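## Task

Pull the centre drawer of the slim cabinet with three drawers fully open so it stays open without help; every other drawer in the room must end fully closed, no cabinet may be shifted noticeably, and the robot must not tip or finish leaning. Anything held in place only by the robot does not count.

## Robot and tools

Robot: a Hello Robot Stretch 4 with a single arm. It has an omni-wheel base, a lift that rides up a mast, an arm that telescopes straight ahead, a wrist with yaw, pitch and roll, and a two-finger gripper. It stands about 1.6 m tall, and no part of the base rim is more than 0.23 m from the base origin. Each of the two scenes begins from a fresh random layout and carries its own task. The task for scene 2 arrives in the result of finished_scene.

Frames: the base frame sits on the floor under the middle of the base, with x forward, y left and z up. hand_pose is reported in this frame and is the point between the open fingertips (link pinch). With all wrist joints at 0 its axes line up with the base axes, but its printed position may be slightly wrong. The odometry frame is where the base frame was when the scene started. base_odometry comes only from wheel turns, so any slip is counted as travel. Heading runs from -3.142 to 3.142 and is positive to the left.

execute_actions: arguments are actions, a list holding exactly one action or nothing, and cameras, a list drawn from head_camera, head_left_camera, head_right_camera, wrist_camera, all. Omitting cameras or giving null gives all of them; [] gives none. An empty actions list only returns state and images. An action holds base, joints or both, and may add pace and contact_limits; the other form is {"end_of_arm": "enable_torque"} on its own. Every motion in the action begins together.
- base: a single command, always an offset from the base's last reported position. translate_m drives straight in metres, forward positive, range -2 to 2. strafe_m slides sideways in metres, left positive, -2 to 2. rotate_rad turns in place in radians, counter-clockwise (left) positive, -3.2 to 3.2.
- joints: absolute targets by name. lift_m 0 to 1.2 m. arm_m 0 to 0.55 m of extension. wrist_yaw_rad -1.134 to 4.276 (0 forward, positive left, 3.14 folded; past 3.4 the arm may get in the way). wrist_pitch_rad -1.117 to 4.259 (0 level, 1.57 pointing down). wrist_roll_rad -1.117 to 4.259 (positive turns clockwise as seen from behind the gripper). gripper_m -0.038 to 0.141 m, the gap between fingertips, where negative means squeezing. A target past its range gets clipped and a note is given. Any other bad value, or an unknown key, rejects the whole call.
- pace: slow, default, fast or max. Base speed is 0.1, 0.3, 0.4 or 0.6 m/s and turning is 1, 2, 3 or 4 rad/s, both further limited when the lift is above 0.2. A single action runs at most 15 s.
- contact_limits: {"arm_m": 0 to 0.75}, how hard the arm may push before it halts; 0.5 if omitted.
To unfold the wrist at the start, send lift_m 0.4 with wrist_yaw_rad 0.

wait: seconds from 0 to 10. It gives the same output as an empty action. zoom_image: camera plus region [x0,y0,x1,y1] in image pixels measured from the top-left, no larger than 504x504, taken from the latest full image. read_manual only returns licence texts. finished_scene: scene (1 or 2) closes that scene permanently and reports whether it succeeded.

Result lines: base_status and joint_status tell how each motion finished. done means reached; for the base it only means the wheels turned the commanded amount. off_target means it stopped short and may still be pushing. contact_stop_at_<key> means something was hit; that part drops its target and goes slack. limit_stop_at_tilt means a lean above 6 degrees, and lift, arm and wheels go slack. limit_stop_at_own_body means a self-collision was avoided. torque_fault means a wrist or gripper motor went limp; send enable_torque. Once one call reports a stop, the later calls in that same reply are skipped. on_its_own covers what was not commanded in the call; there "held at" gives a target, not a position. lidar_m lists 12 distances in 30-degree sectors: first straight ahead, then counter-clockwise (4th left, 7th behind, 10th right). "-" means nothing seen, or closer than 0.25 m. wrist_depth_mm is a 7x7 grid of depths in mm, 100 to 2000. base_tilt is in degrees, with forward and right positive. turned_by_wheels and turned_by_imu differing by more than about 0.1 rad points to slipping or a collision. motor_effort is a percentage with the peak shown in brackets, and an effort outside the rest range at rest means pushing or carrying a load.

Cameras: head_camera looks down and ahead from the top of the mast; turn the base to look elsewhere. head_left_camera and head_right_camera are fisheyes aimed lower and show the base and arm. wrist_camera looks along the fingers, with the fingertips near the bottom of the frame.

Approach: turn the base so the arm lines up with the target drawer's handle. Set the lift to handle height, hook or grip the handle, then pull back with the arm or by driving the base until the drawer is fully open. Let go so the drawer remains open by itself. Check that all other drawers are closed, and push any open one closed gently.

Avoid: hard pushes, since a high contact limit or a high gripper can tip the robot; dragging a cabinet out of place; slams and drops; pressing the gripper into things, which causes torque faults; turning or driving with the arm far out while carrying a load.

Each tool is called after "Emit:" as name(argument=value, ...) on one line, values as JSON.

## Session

Emit:
execute_actions(actions=[])

Scene clock: 0.00 s.
base_odometry: x=+0.000 y=+0.000 heading=+0.000 (m, m, rad; odometry frame)
turned_by_wheels: +0.000 (rad since the last result)
turned_by_imu: +0.000 (rad since the last result)
base_tilt: forward=-0.5 right=-0.7 (deg)
lidar_m: 1.50 2.24 2.51 2.15 1.41 1.40 1.91 1.68 1.69 2.03 1.79 1.41
base_status: not commanded
joint_positions: lift_m=+0.169 arm_m=+0.003 wrist_yaw_rad=+3.217 wrist_pitch_rad=+0.014 wrist_roll_rad=+0.007 gripper_m=+0.057
joint_status: not commanded
motor_effort: lift_m=+21 arm_m=-1 wrist_yaw_rad=-2 wrist_pitch_rad=-7 wrist_roll_rad=-1 gripper_m=-1 wheel_0=+0 wheel_1=+0 wheel_2=+0 (%)
hand_pose: x=-0.1208 y=+0.0653 z=+0.3437 quat_wxyz=(-0.038, -0.007, +0.003, +0.999) (m; base frame)
wrist_depth_mm: - - 131 - - 1863 1229 / - - 131 - - 1464 1229 / - 110 132 - - 1464 1229 / 138 136 189 - - 1430 1229 / 206 1661 1808 - 1983 1397 1255 / 207 1118 195 1205 192 1229 1138 / 206 759 842 - 842 788 866
pictures: head_camera, head_left_camera, head_right_camera, wrist_camera
camera_calibration (this result's frames):
wrist_camera: T_world_to_cam=[[-0.0860886, 0.995603, 0.0369213, -0.089641], [0.0430674, 0.0407431, -0.998241, 0.392477], [-0.995356, -0.084347, -0.0463856, 0.126691], [0, 0, 0, 1]] pos_world=[0.101482, 0.0839421, 0.400973]
Images, in order (width x height): head_camera 420x560, head_left_camera 420x672, head_right_camera 420x672, wrist_camera 616x392.

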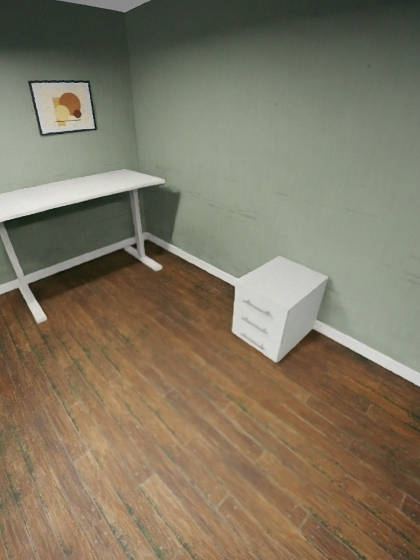

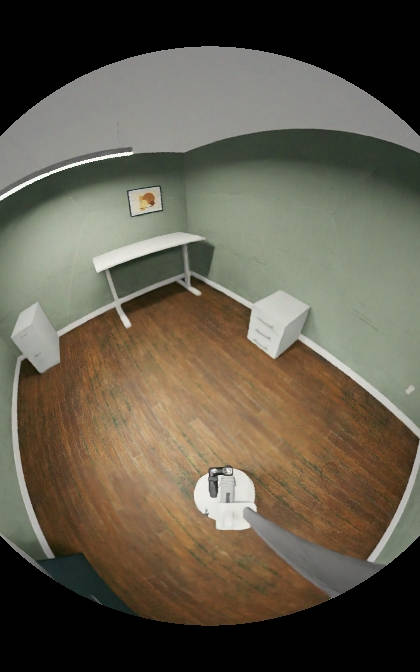

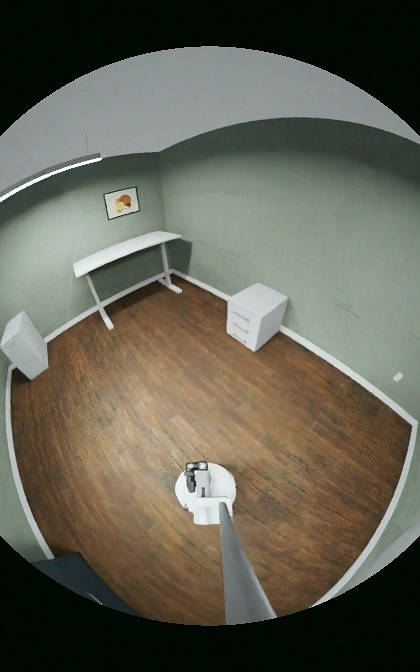

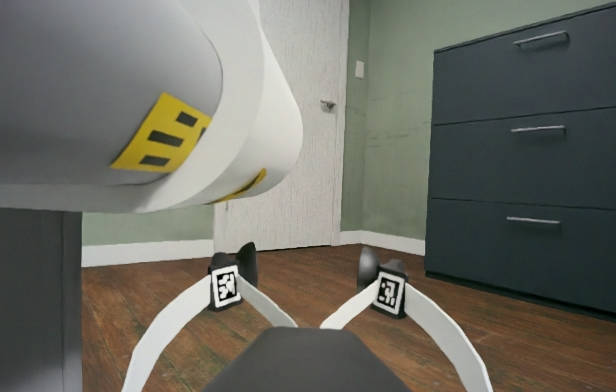

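Emit:
zoom_image(camera="head_left_camera", region=[0, 280, 120, 400])

Emit:
zoom_image(camera="head_camera", region=[210, 240, 350, 380])

Emit:
zoom_image(camera="wrist_camera", region=[400, 0, 616, 330])

Region (0, 280, 120, 400) of head_left_camera's 420x672 image, scaled by 4.200, with more detail than that image has.

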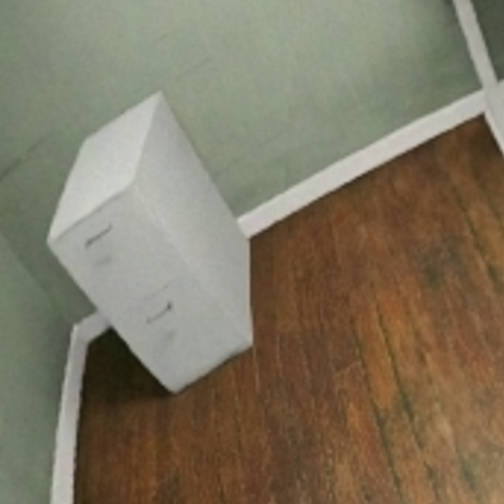

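Region (210, 240, 350, 380) of head_camera's 420x560 image, scaled by 3.600, with more detail than that image has.

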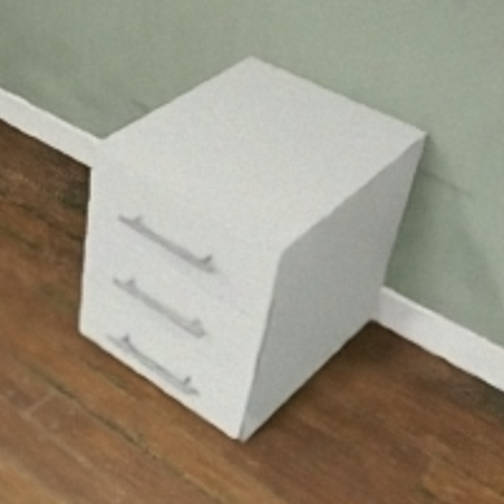

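Region (400, 0, 616, 330) of wrist_camera's 616x392 image, scaled by 1.527; it fills the left 330 columns of this view, and the rest is white.

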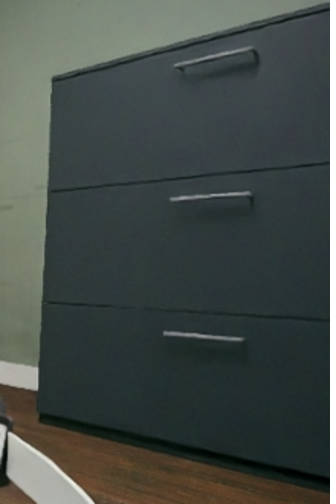

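Emit:
execute_actions(actions=[{"base":{"rotate_rad":0.325},"joints":{"lift_m":0.35},"pace":"fast"}], cameras=[])

Emit:
execute_actions(actions=[{"base":{"translate_m":1.02},"joints":{"lift_m":0.4,"wrist_yaw_rad":0,"gripper_m":0.05},"pace":"fast"}], cameras=[])

Emit:
execute_actions(actions=[{"base":{"rotate_rad":-1.158},"joints":{"lift_m":0.2,"arm_m":0.15,"wrist_roll_rad":1.57}}], cameras=["head_camera","wrist_camera"])

Scene clock: 4.17 s.
base_odometry: x=+0.000 y=+0.000 heading=+0.325 (m, m, rad; odometry frame)
turned_by_wheels: +0.325 (rad since the last result)
turned_by_imu: +0.327 (rad since the last result)
base_tilt: forward=-0.6 right=-0.7 (deg)
lidar_m: 2.25 2.23 2.43 1.92 1.41 1.54 1.72 1.69 1.82 1.84 1.63 1.42
base_status: done
joint_positions: lift_m=+0.350 arm_m=+0.003 wrist_yaw_rad=+3.217 wrist_pitch_rad=+0.014 wrist_roll_rad=+0.007 gripper_m=+0.057
joint_status: all done
motor_effort: lift_m=+24(25) arm_m=-1(1) wrist_yaw_rad=-2(1) wrist_pitch_rad=-7(8) wrist_roll_rad=-1(1) gripper_m=-2(2) wheel_0=-1(5) wheel_1=+0(6) wheel_2=-1(7) (%)
hand_pose: x=-0.1208 y=+0.0653 z=+0.5239 quat_wxyz=(-0.038, -0.007, +0.003, +0.999) (m; base frame)
wrist_depth_mm: - - 131 1983 - - 1863 / - - 131 1921 - - 1921 / - 110 132 1921 - - 1863 / 138 135 189 1921 - - 1618 / 206 1661 1808 1983 - - 1618 / 208 1576 195 1708 193 1756 1537 / 206 1098 1229 - 1229 1118 1281
pictures: none
No camera images: the call's "cameras" was empty. Leave "cameras" out to get every camera's image.

Scene clock: 8.07 s.
base_odometry: x=+0.967 y=+0.326 heading=+0.325 (m, m, rad; odometry frame)
turned_by_wheels: +0.000 (rad since the last result)
turned_by_imu: +0.000 (rad since the last result)
base_tilt: forward=-0.5 right=-0.6 (deg)
lidar_m: 1.29 1.27 1.92 2.33 2.29 2.02 2.68 2.61 1.84 0.84 0.83 1.54
base_status: done
joint_positions: lift_m=+0.400 arm_m=+0.003 wrist_yaw_rad=+0.000 wrist_pitch_rad=+0.014 wrist_roll_rad=+0.007 gripper_m=+0.050
joint_status: all done
motor_effort: lift_m=+24(27) arm_m=-1(0) wrist_yaw_rad=-1(6) wrist_pitch_rad=-8(7) wrist_roll_rad=-1(1) gripper_m=+0(2) wheel_0=-1(6) wheel_1=-1(7) wheel_2=+1(10) (%)
hand_pose: x=+0.4619 y=-0.0874 z=+0.5739 quat_wxyz=(+1.000, +0.003, +0.007, +0.000) (m; base frame)
wrist_depth_mm: 1499 1708 1808 - - 1537 1205 / 1160 1182 1281 1464 1863 1537 1229 / 1537 1708 1863 - 1808 1537 1205 / 1537 1756 1863 - 1863 1537 1160 / 1537 1661 1921 - 1863 1499 1205 / 1464 1708 191 1863 195 1430 1182 / 1138 1160 1336 - 1281 1205 1182
pictures: none
No camera images: the call's "cameras" was empty. Leave "cameras" out to get every camera's image.

Scene clock: 9.97 s.
base_odometry: x=+0.967 y=+0.326 heading=-0.833 (m, m, rad; odometry frame)
turned_by_wheels: -1.158 (rad since the last result)
turned_by_imu: -1.170 (rad since the last result)
base_tilt: forward=-0.6 right=-0.8 (deg)
lidar_m: 0.84 1.48 1.32 1.28 1.92 1.96 2.29 2.02 2.75 2.62 2.01 0.89
base_status: done
joint_positions: lift_m=+0.200 arm_m=+0.149 wrist_yaw_rad=+0.000 wrist_pitch_rad=+0.014 wrist_roll_rad=+1.569 gripper_m=+0.050
joint_status: all done
motor_effort: lift_m=+16(23) arm_m=+6(3) wrist_yaw_rad=-3(3) wrist_pitch_rad=-8(8) wrist_roll_rad=+1(6) gripper_m=-2(3) wheel_0=+2(6) wheel_1=+1(9) wheel_2=-1(9) (%)
hand_pose: x=+0.6084 y=-0.0874 z=+0.3746 quat_wxyz=(+0.708, +0.707, +0.005, -0.005) (m; base frame)
wrist_depth_mm: 1042 1042 1042 1008 1042 788 544 / 1042 1025 500 500 492 500 500 / 1042 1042 504 500 500 504 508 / 1042 1060 508 508 508 504 508 / 1042 1060 508 508 508 512 512 / 1042 1060 198 512 193 521 517 / 1060 1078 1060 - 525 521 508
pictures: head_camera, wrist_camera
camera_calibration (this result's frames):
wrist_camera: T_world_to_cam=[[-0.00378892, -0.0451527, -0.998973, 0.371091], [-0.033058, 0.99844, -0.0450033, 0.171036], [0.999446, 0.0328535, -0.00527567, -0.377684], [0, 0, 0, 1]] pos_world=[0.384535, -0.141605, 0.376415]
Images, in order (width x height): head_camera 420x560, wrist_camera 616x392.

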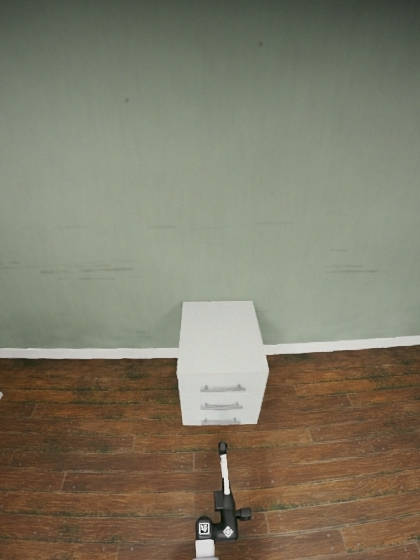

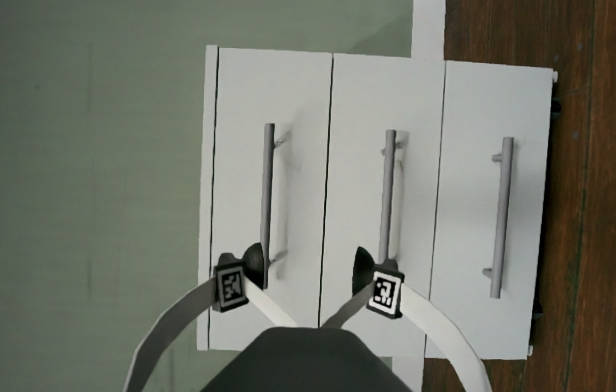

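Emit:
execute_actions(actions=[{"base":{"rotate_rad":-0.015},"joints":{"lift_m":0.095,"arm_m":0.35}}], cameras=["wrist_camera"])

Scene clock: 12.40 s.
base_odometry: x=+0.967 y=+0.326 heading=-0.848 (m, m, rad; odometry frame)
turned_by_wheels: -0.015 (rad since the last result)
turned_by_imu: -0.016 (rad since the last result)
base_tilt: forward=-0.5 right=-0.7 (deg)
lidar_m: 0.81 1.48 1.32 1.28 1.93 1.92 2.29 2.04 2.75 2.60 2.02 0.89
base_status: done
joint_positions: lift_m=+0.095 arm_m=+0.349 wrist_yaw_rad=+0.000 wrist_pitch_rad=+0.014 wrist_roll_rad=+1.570 gripper_m=+0.050
joint_status: all done
motor_effort: lift_m=+16(15) arm_m=+6(6) wrist_yaw_rad=-2(2) wrist_pitch_rad=-7(7) wrist_roll_rad=+1(1) gripper_m=-3(4) wheel_0=+0(4) wheel_1=+0(4) wheel_2=+0(4) (%)
hand_pose: x=+0.8083 y=-0.0874 z=+0.2696 quat_wxyz=(+0.708, +0.707, +0.005, -0.005) (m; base frame)
wrist_depth_mm: 300 298 301 303 301 303 303 / 300 300 303 304 303 303 306 / 304 304 306 304 307 307 307 / 307 306 307 307 307 309 309 / 307 307 307 312 312 310 312 / 310 310 198 276 193 312 315 / 312 312 315 - 315 314 330
pictures: wrist_camera
camera_calibration (this result's frames):
wrist_camera: T_world_to_cam=[[-0.00383912, -0.0450407, -0.998978, 0.267008], [-0.0329496, 0.998448, -0.0448903, 0.172836], [0.99945, 0.0327436, -0.00531724, -0.578113], [0, 0, 0, 1]] pos_world=[0.584515, -0.141612, 0.271419]
Images, in order (width x height): wrist_camera 616x392.

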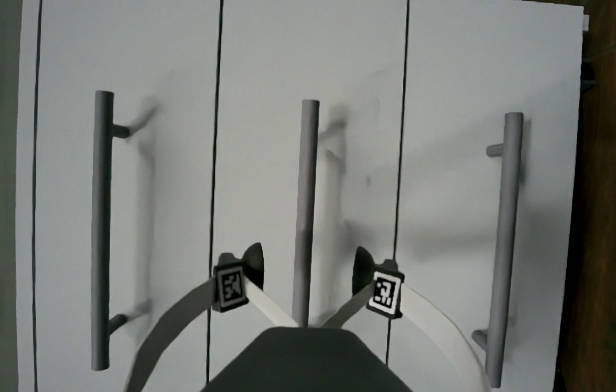

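Emit:
execute_actions(actions=[{"base":{"rotate_rad":-0.018},"joints":{"lift_m":0.1,"arm_m":0.407,"gripper_m":0.04},"contact_limits":{"arm_m":0.15}}], cameras=["wrist_camera"])

Scene clock: 14.17 s.
base_odometry: x=+0.967 y=+0.326 heading=-0.866 (m, m, rad; odometry frame)
turned_by_wheels: -0.018 (rad since the last result)
turned_by_imu: -0.019 (rad since the last result)
base_tilt: forward=-0.5 right=-0.7 (deg)
lidar_m: 0.83 1.47 1.33 1.27 1.94 1.94 2.30 2.03 2.53 2.60 2.08 0.91
base_status: done
joint_positions: lift_m=+0.100 arm_m=+0.406 wrist_yaw_rad=+0.000 wrist_pitch_rad=+0.014 wrist_roll_rad=+1.570 gripper_m=+0.040
joint_status: all done
motor_effort: lift_m=+25(27) arm_m=+6(12) wrist_yaw_rad=-1(0) wrist_pitch_rad=-8(7) wrist_roll_rad=+0(0) gripper_m=-3(3) wheel_0=-1(4) wheel_1=-2(5) wheel_2=+1(3) (%)
contact_limits: arm_m 0.15
hand_pose: x=+0.8653 y=-0.0875 z=+0.2739 quat_wxyz=(+0.708, +0.707, +0.005, -0.005) (m; base frame)
wrist_depth_mm: 248 249 250 250 251 251 252 / 249 250 250 251 252 251 253 / 250 251 251 252 253 254 251 / 251 252 251 253 253 254 227 / 251 253 253 254 255 256 256 / 253 254 192 217 195 257 241 / 255 255 256 - 258 257 259
pictures: wrist_camera
camera_calibration (this result's frames):
wrist_camera: T_world_to_cam=[[-0.00382137, -0.04504, -0.998978, 0.271434], [-0.0327753, 0.998454, -0.044891, 0.174803], [0.999455, 0.0325703, -0.00529167, -0.635078], [0, 0, 0, 1]] pos_world=[0.641499, -0.141623, 0.275643]
Images, in order (width x height): wrist_camera 616x392.

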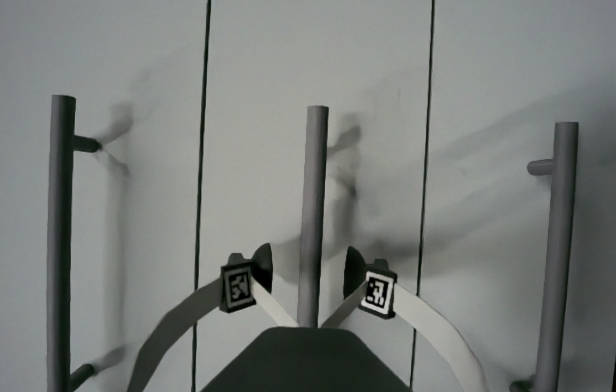

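Emit:
execute_actions(actions=[{"joints":{"gripper_m":-0.025}}], cameras=[])

Emit:
execute_actions(actions=[{"base":{"translate_m":-0.16},"joints":{"arm_m":0.27},"pace":"slow"}], cameras=["head_camera","wrist_camera"])

Scene clock: 16.00 s.
base_odometry: x=+0.967 y=+0.326 heading=-0.866 (m, m, rad; odometry frame)
turned_by_wheels: +0.000 (rad since the last result)
turned_by_imu: -0.001 (rad since the last result)
base_tilt: forward=-0.5 right=-0.7 (deg)
lidar_m: 0.82 1.45 1.33 1.25 1.95 1.92 2.30 2.03 2.51 2.62 2.08 0.91
base_status: not commanded
joint_positions: lift_m=+0.100 arm_m=+0.406 wrist_yaw_rad=+0.000 wrist_pitch_rad=+0.015 wrist_roll_rad=+1.570 gripper_m=-0.025
joint_status: all done
motor_effort: lift_m=+25(25) arm_m=+4(6) wrist_yaw_rad=-3(3) wrist_pitch_rad=-10(10) wrist_roll_rad=+1(1) gripper_m=-15(24) wheel_0=-1(0) wheel_1=-2(2) wheel_2=+1(1) (%)
hand_pose: x=+0.8656 y=-0.0873 z=+0.2736 quat_wxyz=(+0.708, +0.707, +0.005, -0.005) (m; base frame)
wrist_depth_mm: 248 248 242 241 243 251 253 / 249 250 243 243 244 252 251 / 248 250 245 244 245 253 251 / 250 252 245 245 246 256 228 / 251 253 245 213 247 256 256 / 252 253 182 206 183 256 241 / 254 255 248 - 250 257 258
pictures: none
No camera images: the call's "cameras" was empty. Leave "cameras" out to get every camera's image.

Scene clock: 18.87 s.
base_odometry: x=+0.863 y=+0.448 heading=-0.867 (m, m, rad; odometry frame)
turned_by_wheels: +0.000 (rad since the last result)
turned_by_imu: -0.002 (rad since the last result)
base_tilt: forward=-0.5 right=-0.8 (deg)
lidar_m: 0.70 1.63 1.34 1.28 1.80 1.88 2.13 1.88 2.29 2.62 2.33 0.76
base_status: done
joint_positions: lift_m=+0.100 arm_m=+0.271 wrist_yaw_rad=+0.000 wrist_pitch_rad=+0.015 wrist_roll_rad=+1.570 gripper_m=-0.025
joint_status: all done
motor_effort: lift_m=+25(25) arm_m=-6(4) wrist_yaw_rad=-2(2) wrist_pitch_rad=-10(10) wrist_roll_rad=+0(1) gripper_m=-15(16) wheel_0=-2(4) wheel_1=-2(4) wheel_2=+0(6) (%)
hand_pose: x=+0.7304 y=-0.0874 z=+0.2736 quat_wxyz=(+0.708, +0.707, +0.005, -0.005) (m; base frame)
wrist_depth_mm: 1078 1078 241 241 242 574 404 / 1078 1078 242 242 243 549 404 / 1098 1078 244 244 245 544 404 / 1098 1098 245 245 246 549 399 / 1098 1078 245 213 247 549 392 / 1078 1078 182 207 183 500 387 / 1078 1098 248 - 250 439 379
pictures: head_camera, wrist_camera
camera_calibration (this result's frames):
wrist_camera: T_world_to_cam=[[-0.00474453, -0.0449956, -0.998976, 0.27133], [-0.0330497, 0.998448, -0.0448149, 0.170481], [0.999442, 0.0328032, -0.00622426, -0.499966], [0, 0, 0, 1]] pos_world=[0.506609, -0.141608, 0.27558]
Images, in order (width x height): head_camera 420x560, wrist_camera 616x392.

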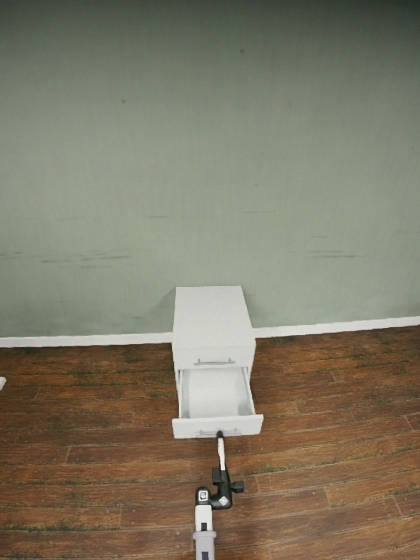

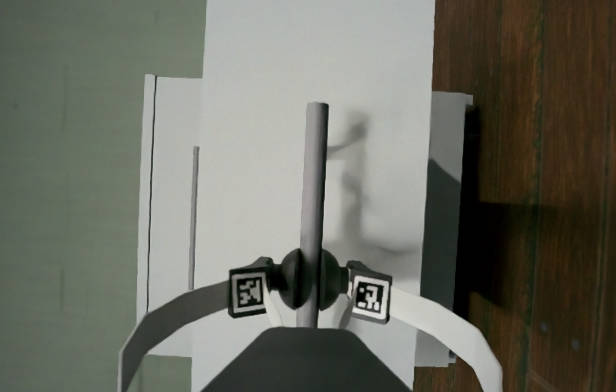

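Emit:
execute_actions(actions=[{"joints":{"arm_m":0.221},"pace":"slow","contact_limits":{"arm_m":0.05}}], cameras=["wrist_camera"])

Scene clock: 20.90 s.
base_odometry: x=+0.863 y=+0.448 heading=-0.866 (m, m, rad; odometry frame)
turned_by_wheels: +0.000 (rad since the last result)
turned_by_imu: +0.000 (rad since the last result)
base_tilt: forward=-0.5 right=-0.7 (deg)
lidar_m: 0.65 1.62 1.33 1.27 1.81 1.89 2.13 1.89 2.31 2.62 2.31 0.69
base_status: not commanded
joint_positions: lift_m=+0.100 arm_m=+0.224 wrist_yaw_rad=+0.003 wrist_pitch_rad=+0.015 wrist_roll_rad=+1.570 gripper_m=-0.024
joint_status: arm_m contact_stop (moved -0.047 of -0.050)
on_its_own: arm_m is slack since a contact_stop
motor_effort: lift_m=+25(25) arm_m=+0(11) wrist_yaw_rad=-9(9) wrist_pitch_rad=-11(12) wrist_roll_rad=+1(1) gripper_m=-20(21) wheel_0=-3(2) wheel_1=-2(2) wheel_2=+4(4) (%)
contact_limits: arm_m 0.05
hand_pose: x=+0.6836 y=-0.0867 z=+0.2734 quat_wxyz=(+0.708, +0.707, +0.006, -0.005) (m; base frame)
wrist_depth_mm: 1118 1138 244 245 245 574 407 / 1138 1138 246 246 247 569 407 / 1138 1138 246 248 248 564 399 / 1138 1160 249 249 248 554 387 / 1138 1118 248 213 250 544 392 / 1118 1138 182 201 182 504 389 / 1138 1138 251 - 253 442 384
pictures: wrist_camera
camera_calibration (this result's frames):
wrist_camera: T_world_to_cam=[[-0.00532682, -0.0450073, -0.998972, 0.271336], [-0.035553, 0.998364, -0.0447903, 0.169909], [0.999354, 0.0352778, -0.00691825, -0.452733], [0, 0, 0, 1]] pos_world=[0.459926, -0.141447, 0.275535]
Images, in order (width x height): wrist_camera 616x392.

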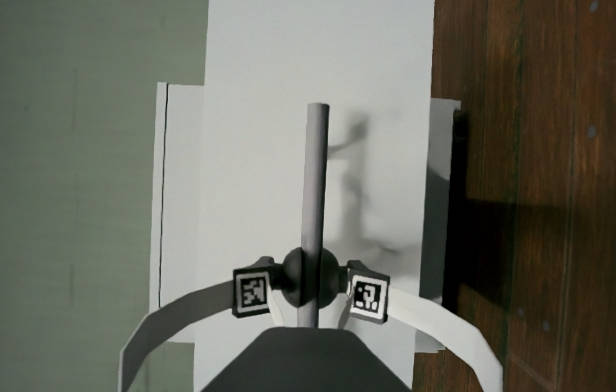

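The drawer has reached its end stop, so I'll release the handle and back off.

Emit:
execute_actions(actions=[{"joints":{"gripper_m":0.04}}], cameras=[])

Emit:
execute_actions(actions=[{"joints":{"arm_m":0.16}}], cameras=["head_camera","wrist_camera"])

Scene clock: 22.57 s.
base_odometry: x=+0.863 y=+0.448 heading=-0.867 (m, m, rad; odometry frame)
turned_by_wheels: +0.000 (rad since the last result)
turned_by_imu: -0.001 (rad since the last result)
base_tilt: forward=-0.5 right=-0.7 (deg)
lidar_m: 0.65 1.62 1.34 1.28 1.79 1.91 2.13 1.89 2.29 2.61 2.33 0.70
base_status: not commanded
joint_positions: lift_m=+0.100 arm_m=+0.224 wrist_yaw_rad=+0.000 wrist_pitch_rad=+0.014 wrist_roll_rad=+1.570 gripper_m=+0.040
joint_status: all done
on_its_own: arm_m is slack since a contact_stop
motor_effort: lift_m=+25(25) arm_m=+0(0) wrist_yaw_rad=-2(9) wrist_pitch_rad=-9(12) wrist_roll_rad=+0(1) gripper_m=-3(22) wheel_0=-3(2) wheel_1=-2(2) wheel_2=+1(4) (%)
hand_pose: x=+0.6834 y=-0.0874 z=+0.2738 quat_wxyz=(+0.708, +0.707, +0.005, -0.005) (m; base frame)
wrist_depth_mm: 1118 1118 252 252 252 580 410 / 1138 1138 254 255 254 574 402 / 1138 1138 254 255 255 569 394 / 1138 1138 256 256 255 559 389 / 1160 1118 254 256 257 544 397 / 1118 1138 191 220 196 530 389 / 1138 1138 258 - 260 462 382
pictures: none
No camera images: the call's "cameras" was empty. Leave "cameras" out to get every camera's image.

Scene clock: 23.67 s.
base_odometry: x=+0.863 y=+0.448 heading=-0.867 (m, m, rad; odometry frame)
turned_by_wheels: +0.000 (rad since the last result)
turned_by_imu: +0.000 (rad since the last result)
base_tilt: forward=-0.6 right=-0.7 (deg)
lidar_m: 0.66 1.64 1.32 1.27 1.80 1.89 2.12 1.88 2.32 2.61 2.34 0.72
base_status: not commanded
joint_positions: lift_m=+0.100 arm_m=+0.161 wrist_yaw_rad=+0.000 wrist_pitch_rad=+0.014 wrist_roll_rad=+1.570 gripper_m=+0.040
joint_status: all done
motor_effort: lift_m=+25(25) arm_m=-6(7) wrist_yaw_rad=-2(1) wrist_pitch_rad=-8(8) wrist_roll_rad=+1(1) gripper_m=-4(2) wheel_0=-2(3) wheel_1=-2(2) wheel_2=+0(0) (%)
hand_pose: x=+0.6204 y=-0.0874 z=+0.2738 quat_wxyz=(+0.708, +0.707, +0.005, -0.005) (m; base frame)
wrist_depth_mm: 1205 1205 1182 314 820 585 410 / 1182 1205 647 315 317 580 410 / 1205 1205 654 317 317 574 397 / 1182 1205 647 319 320 559 392 / 1229 1205 654 320 322 554 394 / 1205 1205 191 283 195 539 387 / 1229 1205 1205 - 798 462 384
pictures: head_camera, wrist_camera
camera_calibration (this result's frames):
wrist_camera: T_world_to_cam=[[-0.00400221, -0.0449937, -0.998979, 0.270562], [-0.0329917, 0.998449, -0.0448377, 0.166832], [0.999448, 0.0327785, -0.00548043, -0.390193], [0, 0, 0, 1]] pos_world=[0.396564, -0.141609, 0.275628]
Images, in order (width x height): head_camera 420x560, wrist_camera 616x392.

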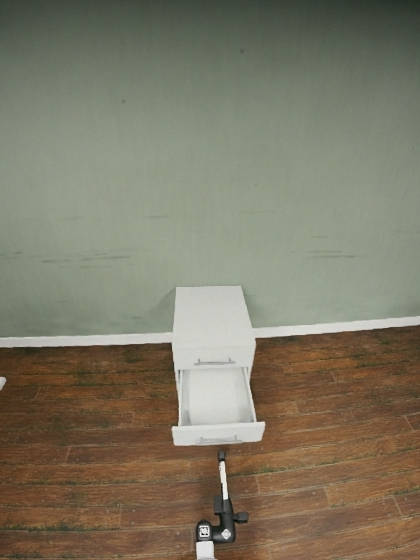

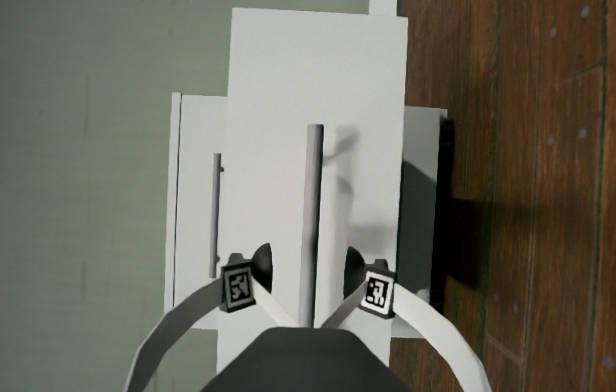

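Emit:
finished_scene(scene=2)

The scene is finished: the task was done.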